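# Fetch lamp-indicated tools from chest into tray

## Task

Check the board for the lit lamp beside a tool picture, take that tool out of the chest and set it wholly inside the tray, release it, and close every drawer all the way so the next lamp lights; repeat until no lamp is lit. At the end the fetched tools must rest in the tray by themselves, all other tools must be in the chest, the tray must hold nothing else, and the robot must have released everything and moved away.

## Robot and tools

Robot: two Franka FR3 arms, left_arm and right_arm, each with a Robotiq 2F-140 two-finger gripper and a wrist camera. Fixed head cameras are cam_head_left and cam_head_right; wrist cameras are cam_left_wrist and cam_right_wrist, all 896x504 pixels.

Frame: one shared scene frame for everything. Origin on the table top midway between the arms, +z up, +x out over the table, +y toward left_arm. Bases: left_arm at (+0.049, +0.302, 0), right_arm at (-0.010, -0.429, 0). The names left and right do not match sides of an image. Gripper fingers point along the gripper's own +z and close along its y. end_effector_position is the spot between the pads when shut; closed fingertips extend about 33 mm past it (9 mm when fully open), and closing pushes the tips about 24 mm further out, so keep that clearance above surfaces. Printed hand positions may be slightly wrong, more so at long reach.

Row layout (used by execute_actions and move): 20 numbers, always both arms. First left: x, y, z (metres, absolute target for end_effector_position in the scene frame), qw, qx, qy, qz (absolute target orientation, w first), then gripper position, force_limit, speed. Then the same 10 for right. The last three of each arm are in [-1, 1]. Position: +1 fully open (140 mm), pads touch near -0.8, -1 closes until blocked. force_limit: -1 about 14 N, 0 about 60 N, +1 about 107 N. speed: -1 about 30 mm/s, 0 about 140, +1 about 250. A 0 in these slots is a real command, so to leave a gripper alone repeat its previous three numbers. To hold an arm still, resend its last reported full pose plus its gripper numbers each call; to keep orientation steady, resend one fixed quaternion rather than the drifting reported one.

execute_actions(actions): a list of actions; each action is a list of up to 15 rows, one per 1/30 s step; fewer rows means the last row is held to fill 15 steps. An empty list just returns state and images. Any target over 0.6 m from the gripper's current position along any of its own axes gets that action refused for both arms; a malformed action, or a first action failing that check, rejects the whole call. Each step the command is clipped to within 70 mm and 16 degrees of the measured pose, so far targets need several actions; after an action the arm stops at its last clipped pose.

move(target, speed, blocking): target is one 20-number row of absolute poses; each gripper goes in a straight line toward it, all paths finishing together in 0.5 to 10 s (cut off at 10 s). speed in m/s, 0.002 to 0.5, default 0.25; rotation capped at twice that in rad/s. Finger numbers are applied at the start. Paths ignore obstacles and the other arm; faster contact hits harder, and a target placed beyond a contact presses harder. blocking=false returns after 0.5 s; then use wait or stop before sending more rows or moves. The result adds a move: line: done, off_target, moving, held or fault, plus limits (paced = pose clipped; held = a check blocked steps, after which the arm may speed up) and each gripper's distance from its target.

wait(seconds): 0 to 10; lets time run with last commands held; returns early if a running move ends. stop(): brakes a running move (needs stopping room); fingers keep moving. zoom_image(camera, region): region [x0, y0, x1, y1] in pixels of that camera's last image, at most 504x504. read_manual(section): licence texts only. finished_scene(scene): ends the current scene, given by its integer number; irreversible, and the goal must already be met and stable.

Results: the state line lists each gripper's position and quat_wxyz; Hand target lines show the pose the controller now drives toward; step readings list positions at some steps, with HELD marking steps an arm was restrained. pose unreachable means the clearance check altered or blocked that arm's command. object_status: 0 moving, 1 blocked while opening, 2 blocked while closing (a grasp), 3 reached the requested position or pads met (thin items may still be held). After closing with -1, confirm 2. To squeeze harder while status is 2, raise force_limit and change position slightly, e.g. -1 to -0.98. position_measured is in counts: 3 fully open, 230 pads touching. Camera calibration is given per camera and may be slightly off; results list cameras whose numbers changed.

Limits and hazards: joint ranges (rad) waist ±2.744, shoulder ±1.784, upper arm roll ±2.901, elbow -3.042 to -0.152, forearm roll ±2.807, wrist pitch 0.544 to 4.517, wrist roll ±3.016. Load limits (N m): waist 20, shoulder 20, upper arm roll 18, elbow 18, forearm roll 12, wrist pitch 12, wrist roll 12, including held weight. Reaching one triggers a torque fault: that arm halts 10 s and drops the rest of the call. Holding loads warms motors; MOTOR HOT warns, then an OVER-TEMPERATURE FAULT brakes the arm until cool. Outside tugs on held parts or pushes on loose items can occur. Avoid arm-to-arm collisions, knocking anything off the table, drops, slips, slamming drawers and hard shoves. Finish with grippers open and arms away from the tray and drawers.

Each tool is called as name(argument=value, ...), one argument or row to a line, values as JSON.

## Session

execute_actions(
  actions=[],
)

Scene clock: 0.00 s.
left_arm: end_effector_position=(+0.4723, +0.6244, +0.1691) position_measured=3 object_status=3 end_effector_quat_wxyz=(+0.522, -0.292, +0.785, -0.158) | right_arm: end_effector_position=(+0.3999, -0.3918, +0.3132) position_measured=3 object_status=3 end_effector_quat_wxyz=(+0.064, +0.994, -0.048, +0.080)
Joint positions: left_arm=[-0.6   -1.039  1.923 -2.818  0.876  3.419  1.651] | right_arm=[ 0.292 -0.595 -0.019 -2.443 -0.19   1.966 -1.202]
Joint velocities: left_arm=[-0.    -0.001  0.002 -0.001 -0.     0.    -0.001] | right_arm=[ 0.001 -0.     0.    -0.    -0.    -0.001 -0.001]
Hand target (left_arm): +0.472, +0.624, +0.169; +0.522, -0.292, +0.785, -0.158
Hand target (right_arm): +0.400, -0.392, +0.313; +0.064, +0.994, -0.048, +0.080

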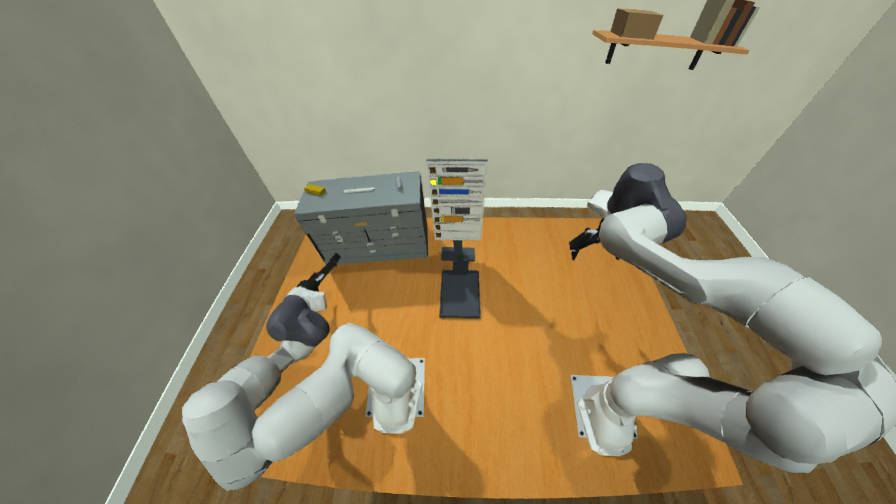

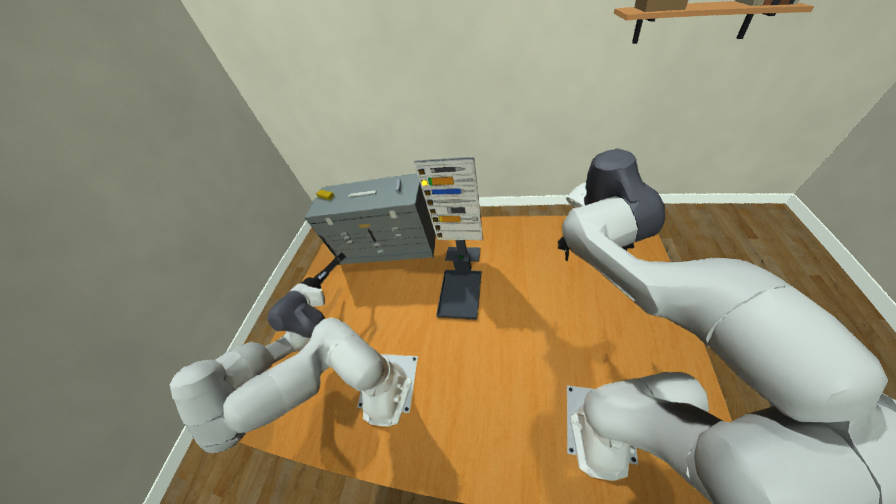

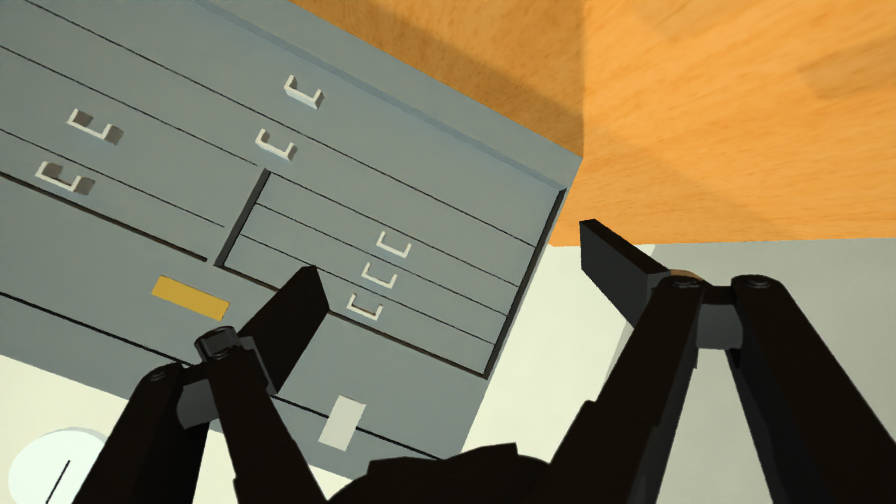

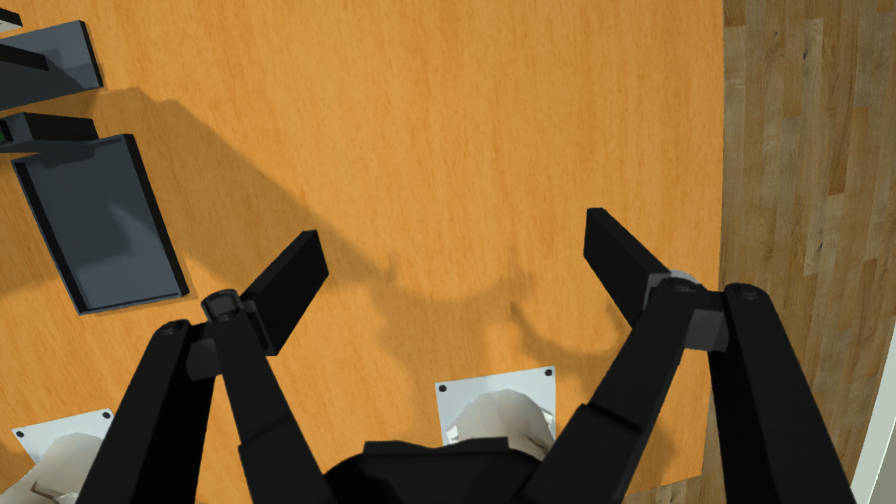

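zoom_image(
  camera="cam_head_left",
  region=[280, 140, 520, 330],
)

Region (280, 140, 520, 330) of cam_head_left's 896x504 image, scaled by 2.100, with more detail than that image has; it fills the top 399 rows of this view, and the rest is white.

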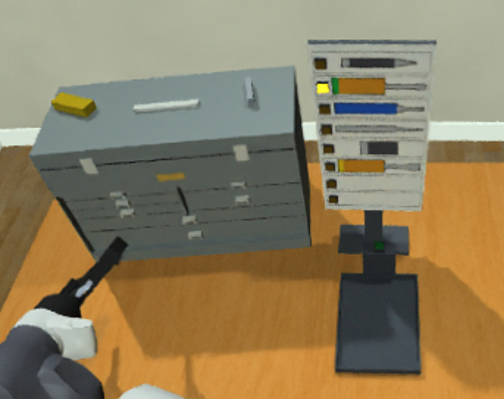

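move(
  target=[0.38,0.5,0.2,0.707,0,0.707,0,1,0,1, 0.4,-0.392,0.313,0.064,0.994,-0.048,0.08,1,0,0],
)

Scene clock: 3.23 s.
left_arm: end_effector_position=(+0.3774, +0.5004, +0.2026) position_measured=3 object_status=3 end_effector_quat_wxyz=(+0.709, +0.003, +0.706, -0.001) | right_arm: end_effector_position=(+0.3999, -0.3918, +0.3132) position_measured=3 object_status=3 end_effector_quat_wxyz=(+0.064, +0.994, -0.048, +0.080)
Joint positions: left_arm=[-0.54  -1.14   2.528 -2.838  2.023  3.854  1.875] | right_arm=[ 0.292 -0.595 -0.019 -2.443 -0.19   1.966 -1.202]
Joint velocities: left_arm=[-0.009  0.005  0.003 -0.001  0.001  0.018 -0.014] | right_arm=[-0.001 -0.001 -0.001 -0.001  0.    -0.     0.001]
Hand target (left_arm): +0.377, +0.500, +0.203; +0.709, +0.000, +0.705, -0.004
Hand target (right_arm): +0.400, -0.392, +0.313; +0.064, +0.994, -0.048, +0.080
Off the commanded pose (left_arm): 0.004 m, 0 deg.
Off the commanded pose (right_arm): 0.000 m, 0 deg.
move: off_target (left_arm)
camera_calibration (this result's frames):
cam_left_wrist: T_world_to_cam=[[-0.00421875, 0.982987, 0.183629, -0.531538], [-0.347022, -0.173658, 0.921639, 0.0426401], [0.937848, -0.0598349, 0.34185, -0.210039], [0, 0, 0, 1]] pos_world=[0.209539, 0.517332, 0.130109]
cam_right_wrist: T_world_to_cam=[[-0.204422, -0.976555, 0.0674647, -0.322783], [-0.931119, 0.215251, 0.294421, 0.362633], [-0.30204, -0.00263164, -0.953292, 0.598496], [0, 0, 0, 1]] pos_world=[0.452441, -0.391697, 0.485551]

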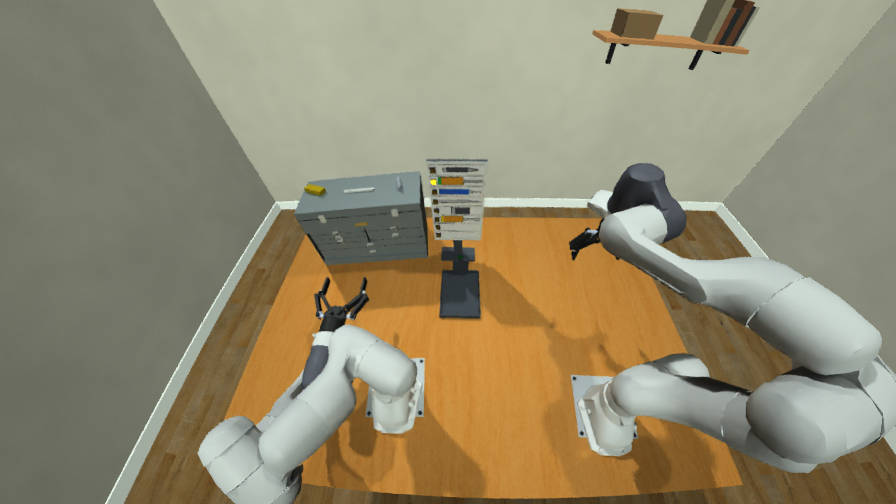

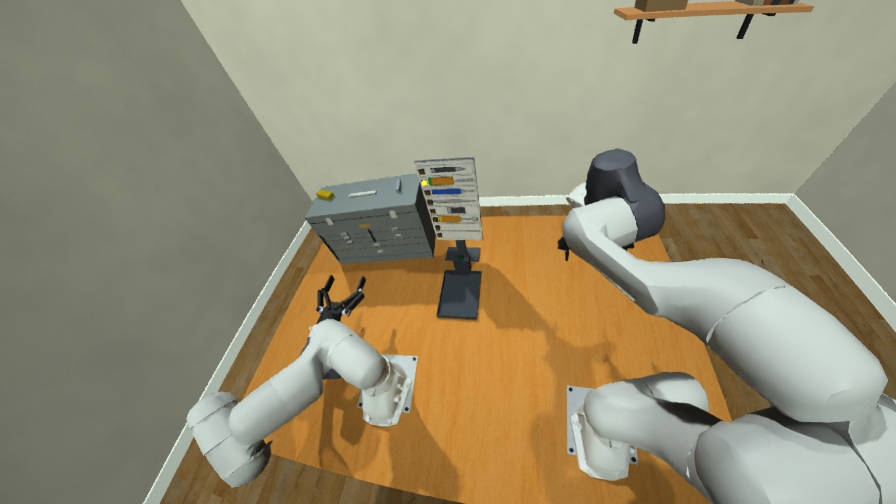

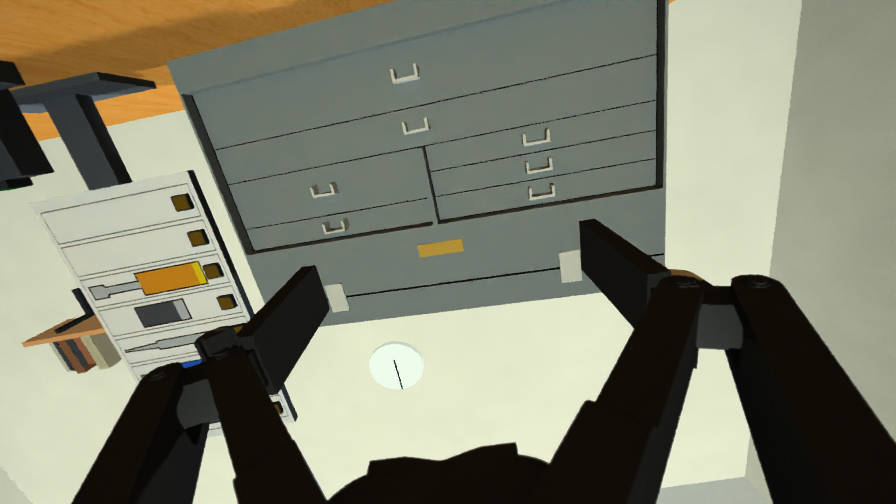

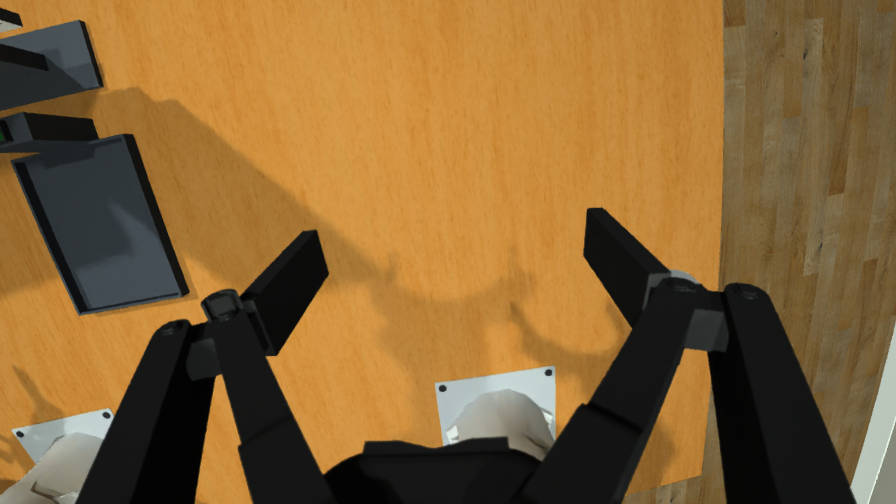

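move(
  target=[0.52,0.48,0.08,-0.029,0.706,0.029,0.706,-0.1,0.5,1, 0.4,-0.392,0.313,0.064,0.994,-0.048,0.08,1,0,0],
)

move(
  target=[0.59,0.487,0.08,-0.029,0.706,0.029,0.706,-0.1,0.5,1, 0.4,-0.392,0.313,0.064,0.994,-0.048,0.08,1,0,0],
  speed=0.08,
)

Scene clock: 15.33 s.
left_arm: end_effector_position=(+0.4051, +0.4975, +0.1785) position_measured=141 object_status=3 end_effector_quat_wxyz=(+0.686, -0.203, +0.671, -0.198) | right_arm: end_effector_position=(+0.3999, -0.3918, +0.3132) position_measured=3 object_status=3 end_effector_quat_wxyz=(+0.064, +0.994, -0.048, +0.080)
Joint positions: left_arm=[-0.705 -1.236  2.617 -2.84   1.806  3.896  1.583] | right_arm=[ 0.292 -0.595 -0.019 -2.443 -0.19   1.966 -1.202]
Joint velocities: left_arm=[-0.001 -0.     0.001 -0.    -0.001  0.001 -0.001] | right_arm=[-0.001  0.    -0.    -0.     0.     0.001  0.   ]
Hand target (left_arm): +0.405, +0.498, +0.178; +0.686, -0.202, +0.671, -0.198
Hand target (right_arm): +0.400, -0.392, +0.313; +0.064, +0.994, -0.048, +0.080
Off the commanded pose (left_arm): 0.152 m, 147 deg.
Off the commanded pose (right_arm): 0.000 m, 0 deg.
TORQUE FAULT: the external load on joint 2 (shoulder) of the left arm reached its load limit, and that arm stopped for 10 seconds. That time counts as 9 of the actions that you can send in this scene. A torque fault stops only its own arm. That arm's remaining commands of this call were not run. That arm's gripper holds where it stopped, with its grip as last carried out, and that arm accepts commands again: back off and push less far. That arm stops again, at the same cost, whenever a joint's load reaches its limit.
move: fault (left_arm); limits=paced
camera_calibration (this result's frames):
cam_left_wrist: T_world_to_cam=[[-0.0130444, 0.923972, -0.382237, -0.390199], [-0.362134, 0.351953, 0.863127, -0.170946], [0.932035, 0.14968, 0.330011, -0.327774], [0, 0, 0, 1]] pos_world=[0.238501, 0.46976, 0.106568]
cam_right_wrist: T_world_to_cam=[[-0.204422, -0.976555, 0.0674648, -0.322783], [-0.93112, 0.215251, 0.294421, 0.362633], [-0.30204, -0.00263184, -0.953292, 0.598496], [0, 0, 0, 1]] pos_world=[0.452441, -0.391697, 0.485551]

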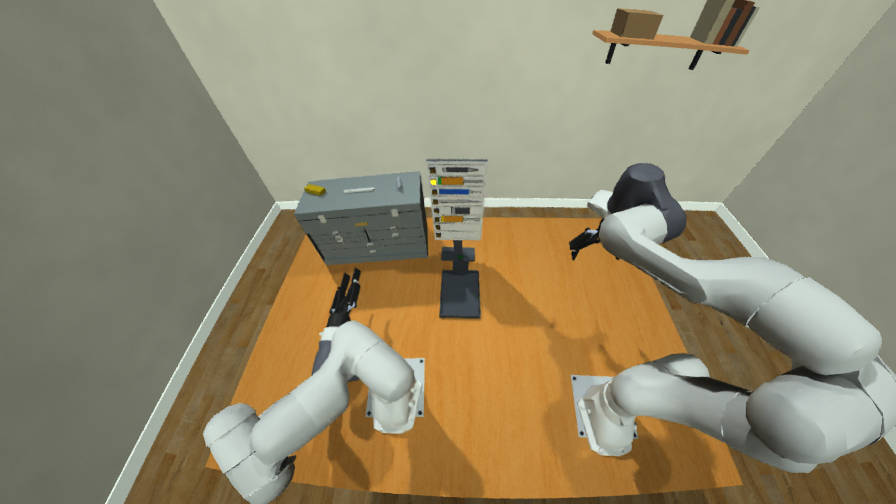

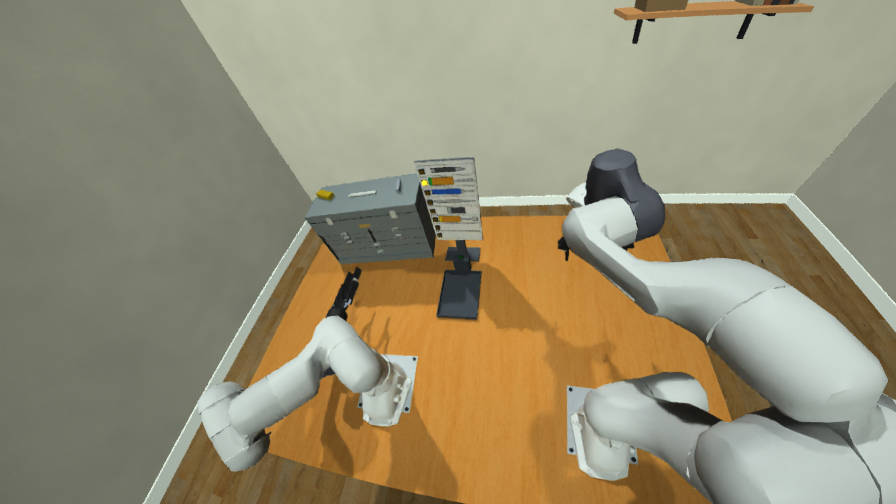

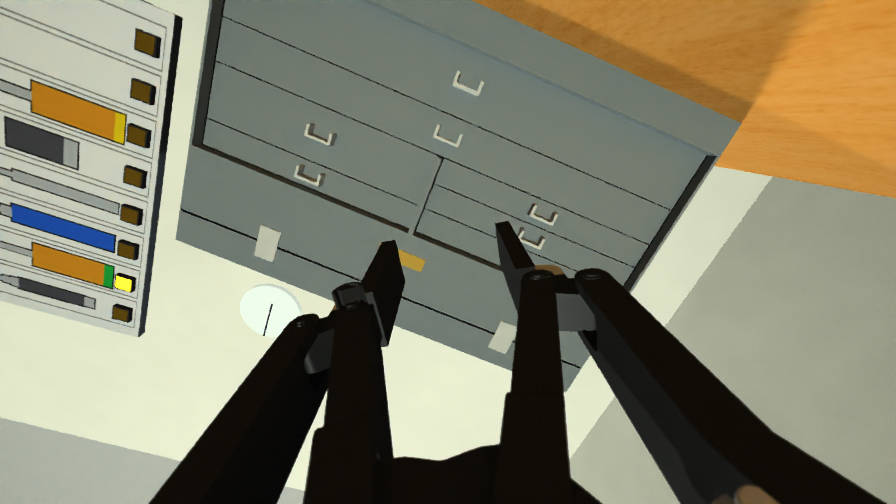

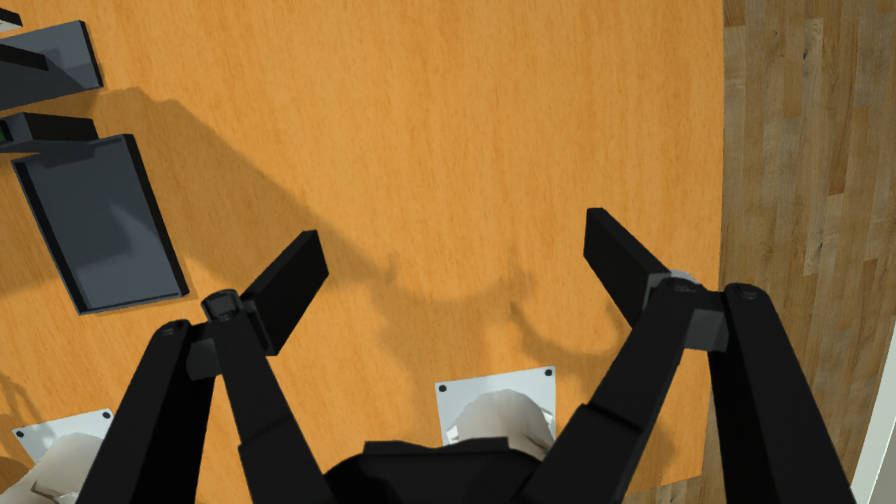

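not run: a fault stop came before this call.

move(
  target=[0.45,0.45,0.55,0,1,0,0,-0.1,0.5,1, 0.4,-0.392,0.313,0.064,0.994,-0.048,0.08,1,0,0],
)

Scene clock: 21.20 s.
left_arm: end_effector_position=(+0.4208, +0.4720, +0.3966) position_measured=141 object_status=3 end_effector_quat_wxyz=(+0.741, -0.254, +0.528, -0.327) | right_arm: end_effector_position=(+0.3999, -0.3918, +0.3132) position_measured=3 object_status=3 end_effector_quat_wxyz=(+0.064, +0.994, -0.048, +0.080)
Joint positions: left_arm=[-0.133 -1.794  2.301 -3.046  2.127  3.304  0.904] | right_arm=[ 0.292 -0.595 -0.019 -2.443 -0.19   1.966 -1.202]
Joint velocities: left_arm=[ 0.    -0.001 -0.001 -0.001 -0.    -0.     0.001] | right_arm=[-0.001  0.     0.    -0.001 -0.    -0.    -0.002]
Hand target (left_arm): +0.421, +0.473, +0.396; +0.742, -0.254, +0.528, -0.327
Hand target (right_arm): +0.400, -0.392, +0.313; +0.064, +0.994, -0.048, +0.080
Off the commanded pose (left_arm): 0.158 m, 151 deg; position and orientation clipped at the last step of the last action.
Off the commanded pose (right_arm): 0.000 m, 0 deg.
move: held (left_arm); limits=paced,held; held on 99 of 174 steps (left_arm), including the last (left_arm)
pose unreachable (left arm): on one or more control steps of this call, first in action 0 (counted from 0), this arm could not follow its commanded pose, so it was not sent that pose on those steps. On the call's last step it was still not sent that pose. It may still have moved: this result reports where it is.
cause: the commanded pose would bring two parts of the arm too close to each other (joints 1 (waist) to 6 (wrist pitch) lie between them).
camera_calibration (this result's frames):
cam_left_wrist: T_world_to_cam=[[0.162314, 0.783214, -0.600192, -0.203992], [-0.573083, 0.569982, 0.588809, -0.249892], [0.803262, 0.248387, 0.541362, -0.486733], [0, 0, 0, 1]] pos_world=[0.280877, 0.423102, 0.288203]
cam_right_wrist: T_world_to_cam=[[-0.204422, -0.976555, 0.0674648, -0.322783], [-0.931119, 0.215251, 0.294421, 0.362633], [-0.30204, -0.0026317, -0.953292, 0.598496], [0, 0, 0, 1]] pos_world=[0.452441, -0.391697, 0.485551]

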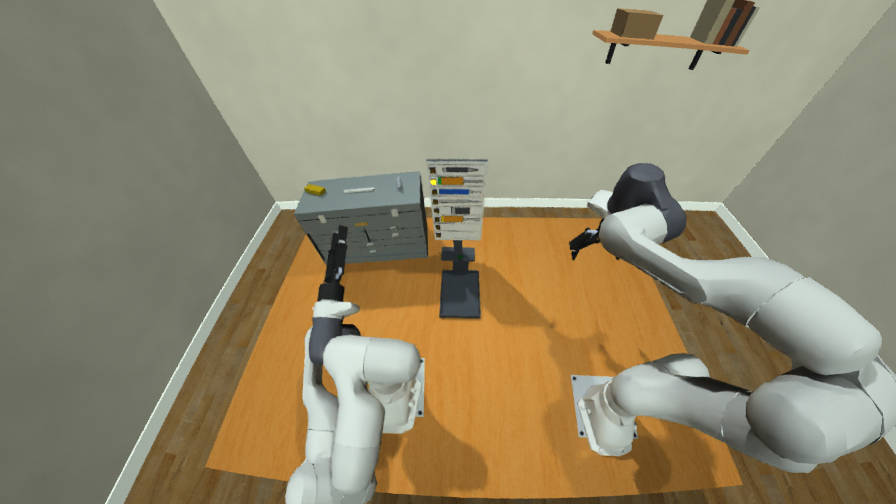

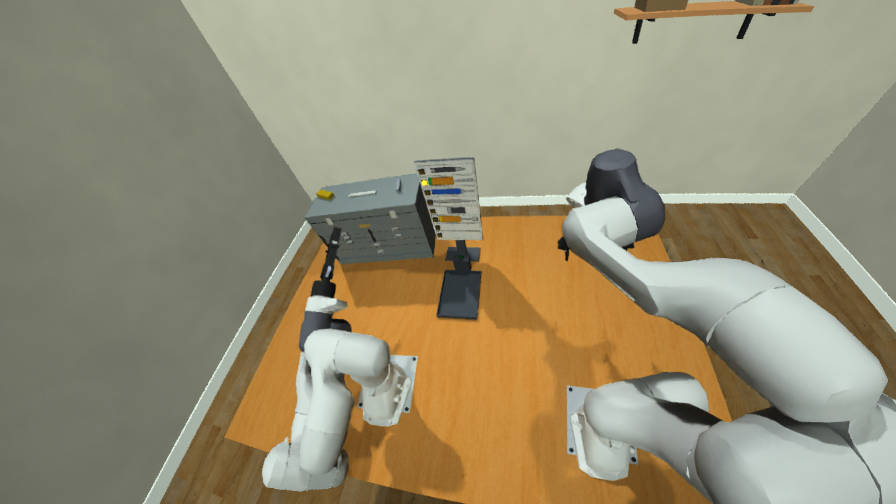

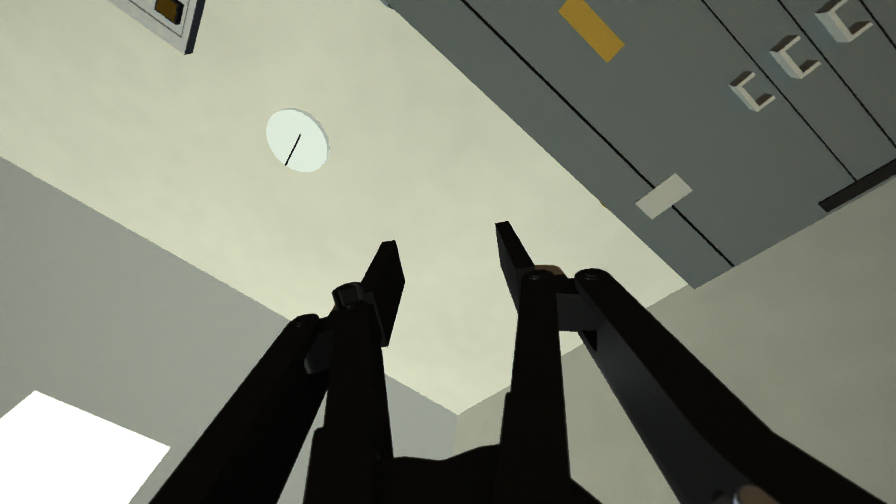

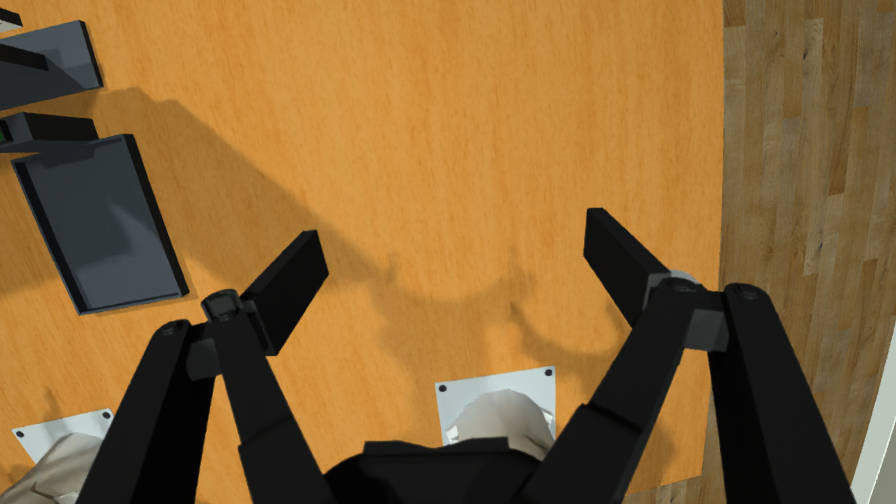

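move(
  target=[0.3,0.95,0.85,0.741,-0.254,0.528,-0.327,-0.1,0.5,1, 0.4,-0.392,0.313,0.064,0.994,-0.048,0.08,1,0,0],
)

action 0: the call puts the target (left_arm/x, left_arm/y, left_arm/z) 0.667 m from left_arm's end_effector_position in the last result along the gripper's own x axis as it stood there; a target may be at most 0.6 m away along each of those axes, so nothing of the call was run and nothing moved. Command a nearer target, and go on from there in a later call.

move(
  target=[0.4,0.85,0.75,0.741,-0.254,0.528,-0.327,-0.1,0.5,1, 0.4,-0.392,0.313,0.064,0.994,-0.048,0.08,1,0,0],
)

Scene clock: 26.07 s.
left_arm: end_effector_position=(+0.4065, +0.8568, +0.7388) position_measured=141 object_status=3 end_effector_quat_wxyz=(+0.736, -0.266, +0.530, -0.327) | right_arm: end_effector_position=(+0.3999, -0.3918, +0.3132) position_measured=3 object_status=3 end_effector_quat_wxyz=(+0.064, +0.994, -0.048, +0.080)
Joint positions: left_arm=[-0.993 -1.794  0.853 -1.857  0.823  2.579  1.266] | right_arm=[ 0.292 -0.595 -0.019 -2.443 -0.19   1.966 -1.202]
Joint velocities: left_arm=[-0.     0.001 -0.     0.    -0.005 -0.002  0.035] | right_arm=[ 0.001  0.001 -0.001  0.    -0.    -0.     0.   ]
Hand target (left_arm): +0.406, +0.856, +0.739; +0.738, -0.261, +0.531, -0.325
Hand target (right_arm): +0.400, -0.392, +0.313; +0.064, +0.994, -0.048, +0.080
Off the commanded pose (left_arm): 0.015 m, 1 deg.
Off the commanded pose (right_arm): 0.000 m, 0 deg.
joint sent to its limit (left arm) — the command would take joint 2 (shoulder) past its lower limit, so that joint was sent only as far as its limit.
move: off_target (left_arm); limits=paced
camera_calibration (this result's frames):
cam_left_wrist: T_world_to_cam=[[0.147296, 0.771703, -0.618691, -0.267982], [-0.568415, 0.57795, 0.585558, -0.685274], [0.809449, 0.265423, 0.523777, -0.76024], [0, 0, 0, 1]] pos_world=[0.265329, 0.804641, 0.633666]
cam_right_wrist: T_world_to_cam=[[-0.204422, -0.976555, 0.0674649, -0.322783], [-0.931119, 0.215251, 0.294421, 0.362633], [-0.30204, -0.00263175, -0.953291, 0.598496], [0, 0, 0, 1]] pos_world=[0.452441, -0.391697, 0.485551]

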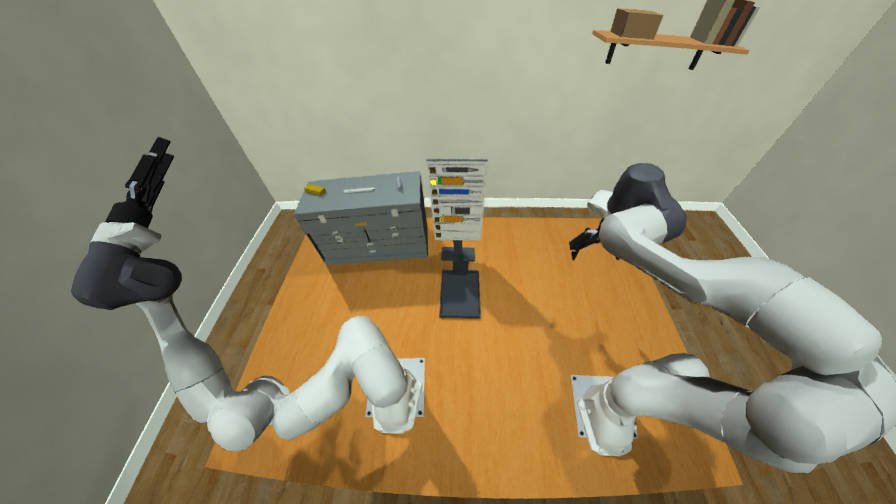

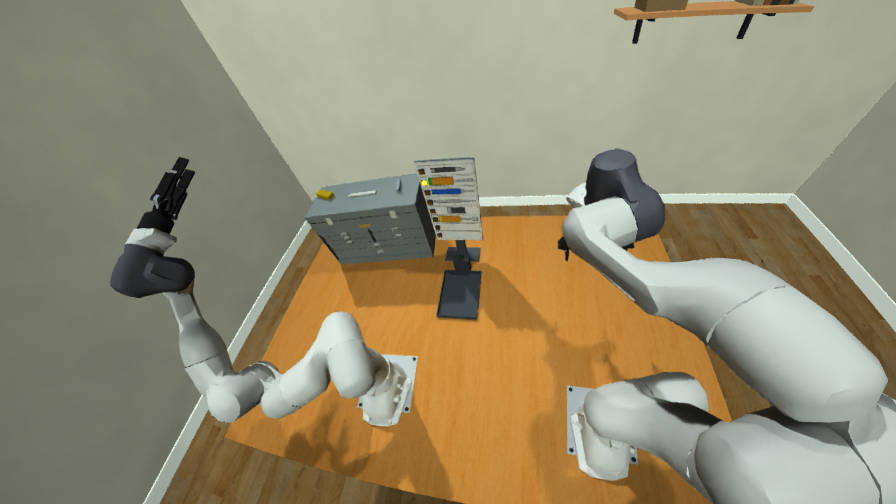

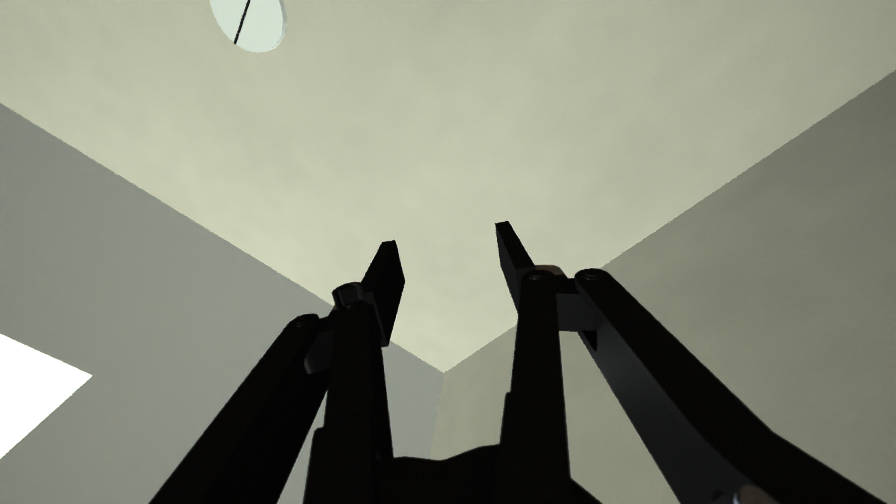

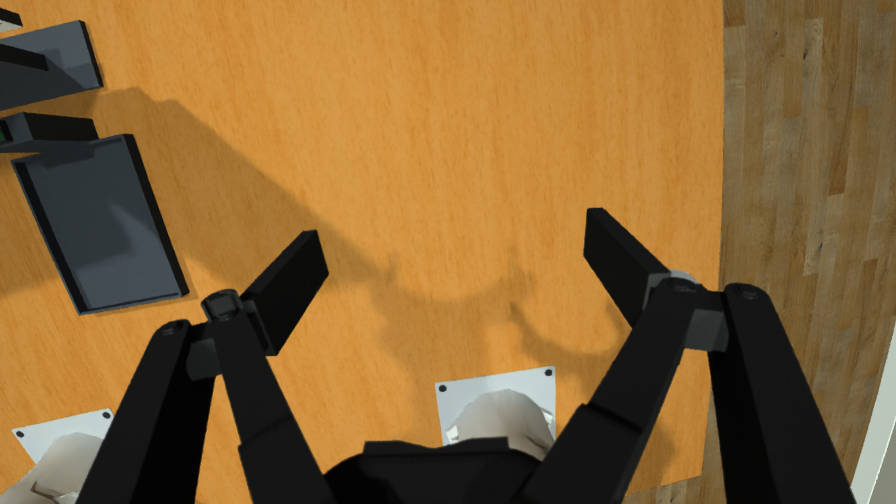

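Better. Move up and forward over the base.

move(
  target=[0.55,0.45,0.95,0.707,0,0.707,0,-0.1,0.5,1, 0.4,-0.392,0.313,0.064,0.994,-0.048,0.08,1,0,0],
)

Scene clock: 28.67 s.
left_arm: end_effector_position=(+0.5432, +0.4469, +0.9555) position_measured=141 object_status=3 end_effector_quat_wxyz=(+0.709, +0.000, +0.705, -0.004) | right_arm: end_effector_position=(+0.3999, -0.3918, +0.3132) position_measured=3 object_status=3 end_effector_quat_wxyz=(+0.064, +0.994, -0.048, +0.080)
Joint positions: left_arm=[-1.005 -0.922  0.541 -1.688  0.923  2.458  1.267] | right_arm=[ 0.292 -0.595 -0.019 -2.443 -0.19   1.966 -1.202]
Joint velocities: left_arm=[-0.007 -0.     0.002  0.    -0.001 -0.021  0.018] | right_arm=[-0.    -0.001 -0.001 -0.    -0.    -0.     0.   ]
Hand target (left_arm): +0.543, +0.448, +0.955; +0.708, +0.003, +0.707, -0.002
Hand target (right_arm): +0.400, -0.392, +0.313; +0.064, +0.994, -0.048, +0.080
Off the commanded pose (left_arm): 0.009 m, 1 deg.
Off the commanded pose (right_arm): 0.000 m, 0 deg.
move: off_target (left_arm)
camera_calibration (this result's frames):
cam_left_wrist: T_world_to_cam=[[-0.00366867, 0.984352, 0.176176, -0.610317], [-0.347997, -0.166422, 0.922606, -0.606657], [0.937488, -0.0579241, 0.343162, -0.62799], [0, 0, 0, 1]] pos_world=[0.37538, 0.46343, 0.882731]
cam_right_wrist: T_world_to_cam=[[-0.204421, -0.976555, 0.0674649, -0.322783], [-0.93112, 0.21525, 0.294421, 0.362633], [-0.30204, -0.00263196, -0.953292, 0.598496], [0, 0, 0, 1]] pos_world=[0.452441, -0.391697, 0.485551]

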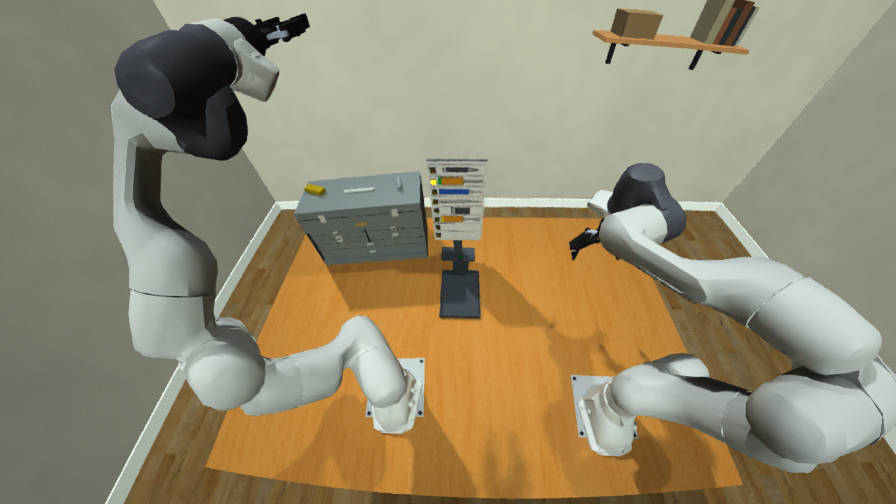

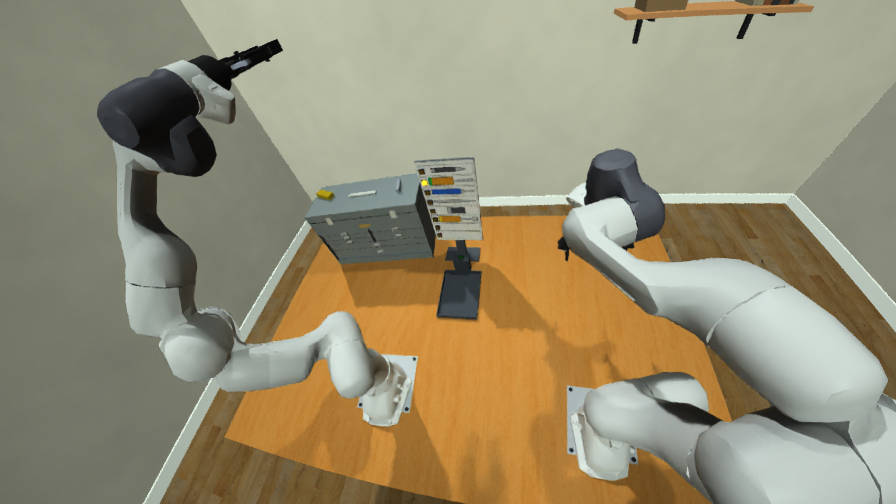

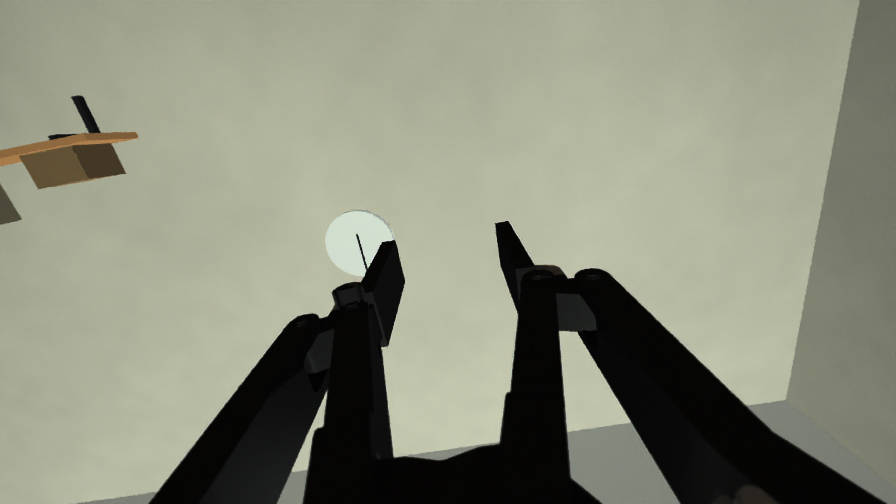

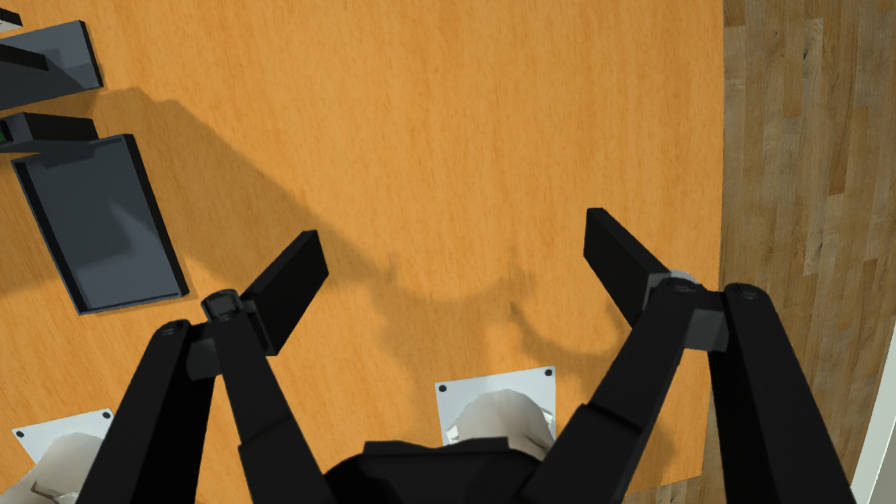

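move(
  target=[0.6,0.4,0.55,0,0,1,0,-0.1,0.5,1, 0.4,-0.392,0.313,0.064,0.994,-0.048,0.08,1,0,0],
)

Scene clock: 33.03 s.
left_arm: end_effector_position=(+0.6117, +0.3954, +0.5409) position_measured=141 object_status=3 end_effector_quat_wxyz=(-0.003, -0.008, +1.000, +0.003) | right_arm: end_effector_position=(+0.3999, -0.3918, +0.3132) position_measured=3 object_status=3 end_effector_quat_wxyz=(+0.064, +0.994, -0.048, +0.080)
Joint positions: left_arm=[-2.542 -0.534  2.02  -0.633  0.596  0.965  1.52 ] | right_arm=[ 0.292 -0.595 -0.019 -2.443 -0.19   1.966 -1.202]
Joint velocities: left_arm=[-0.039 -0.013  0.023  0.038  0.018 -0.035  0.011] | right_arm=[-0.001 -0.     0.    -0.001  0.001 -0.001 -0.001]
Hand target (left_arm): +0.610, +0.397, +0.540; -0.007, -0.006, +1.000, +0.005
Hand target (right_arm): +0.400, -0.392, +0.313; +0.064, +0.994, -0.048, +0.080
Off the commanded pose (left_arm): 0.016 m, 1 deg.
Off the commanded pose (right_arm): 0.000 m, 0 deg.
move: off_target (left_arm)
camera_calibration (this result's frames):
cam_left_wrist: T_world_to_cam=[[0.165524, 0.986098, 0.014553, -0.503043], [0.928436, -0.160787, 0.334893, -0.673996], [0.332577, -0.0419211, -0.942144, 0.505979], [0, 0, 0, 1]] pos_world=[0.540751, 0.408892, 0.709742]
cam_right_wrist: T_world_to_cam=[[-0.204422, -0.976555, 0.0674647, -0.322783], [-0.931119, 0.215251, 0.294421, 0.362633], [-0.30204, -0.00263166, -0.953292, 0.598496], [0, 0, 0, 1]] pos_world=[0.452441, -0.391697, 0.485551]

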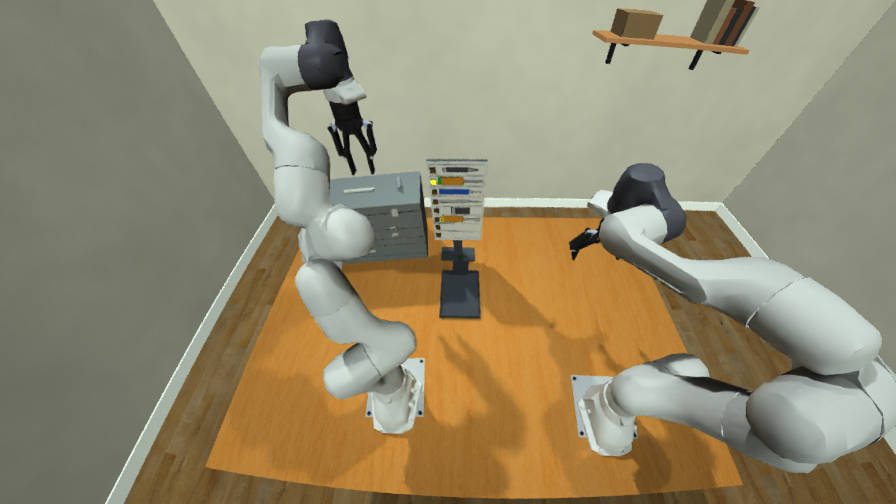

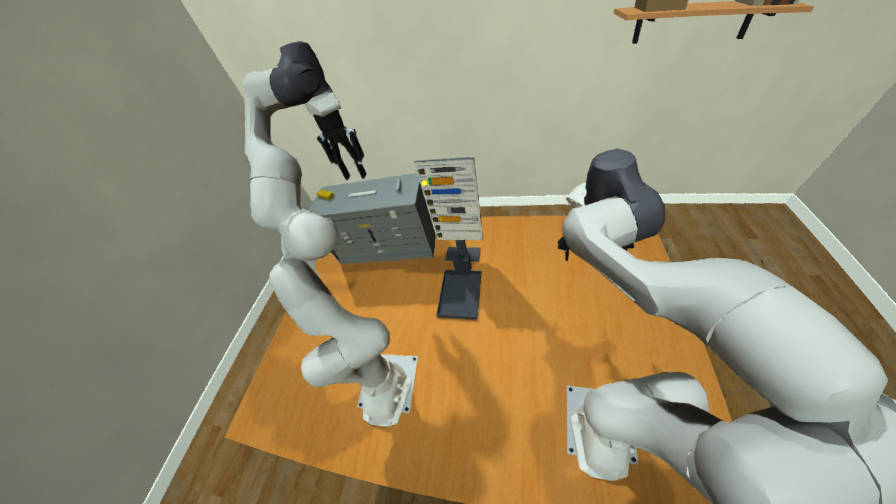

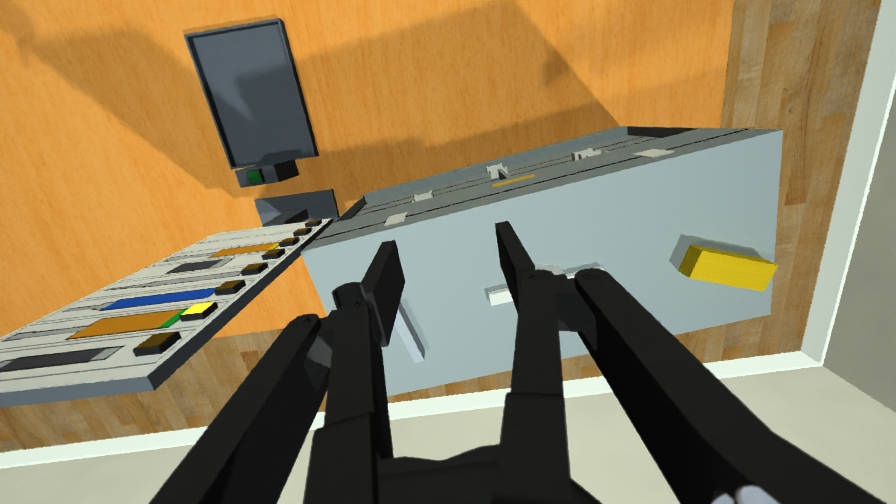

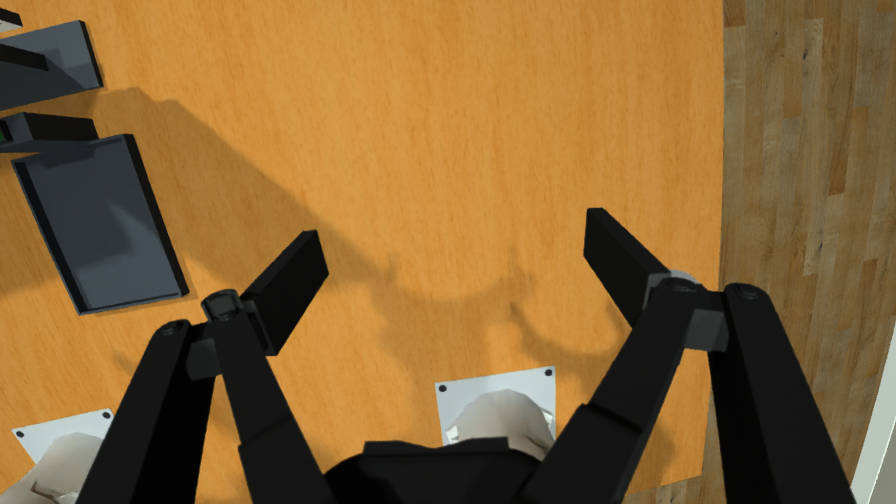

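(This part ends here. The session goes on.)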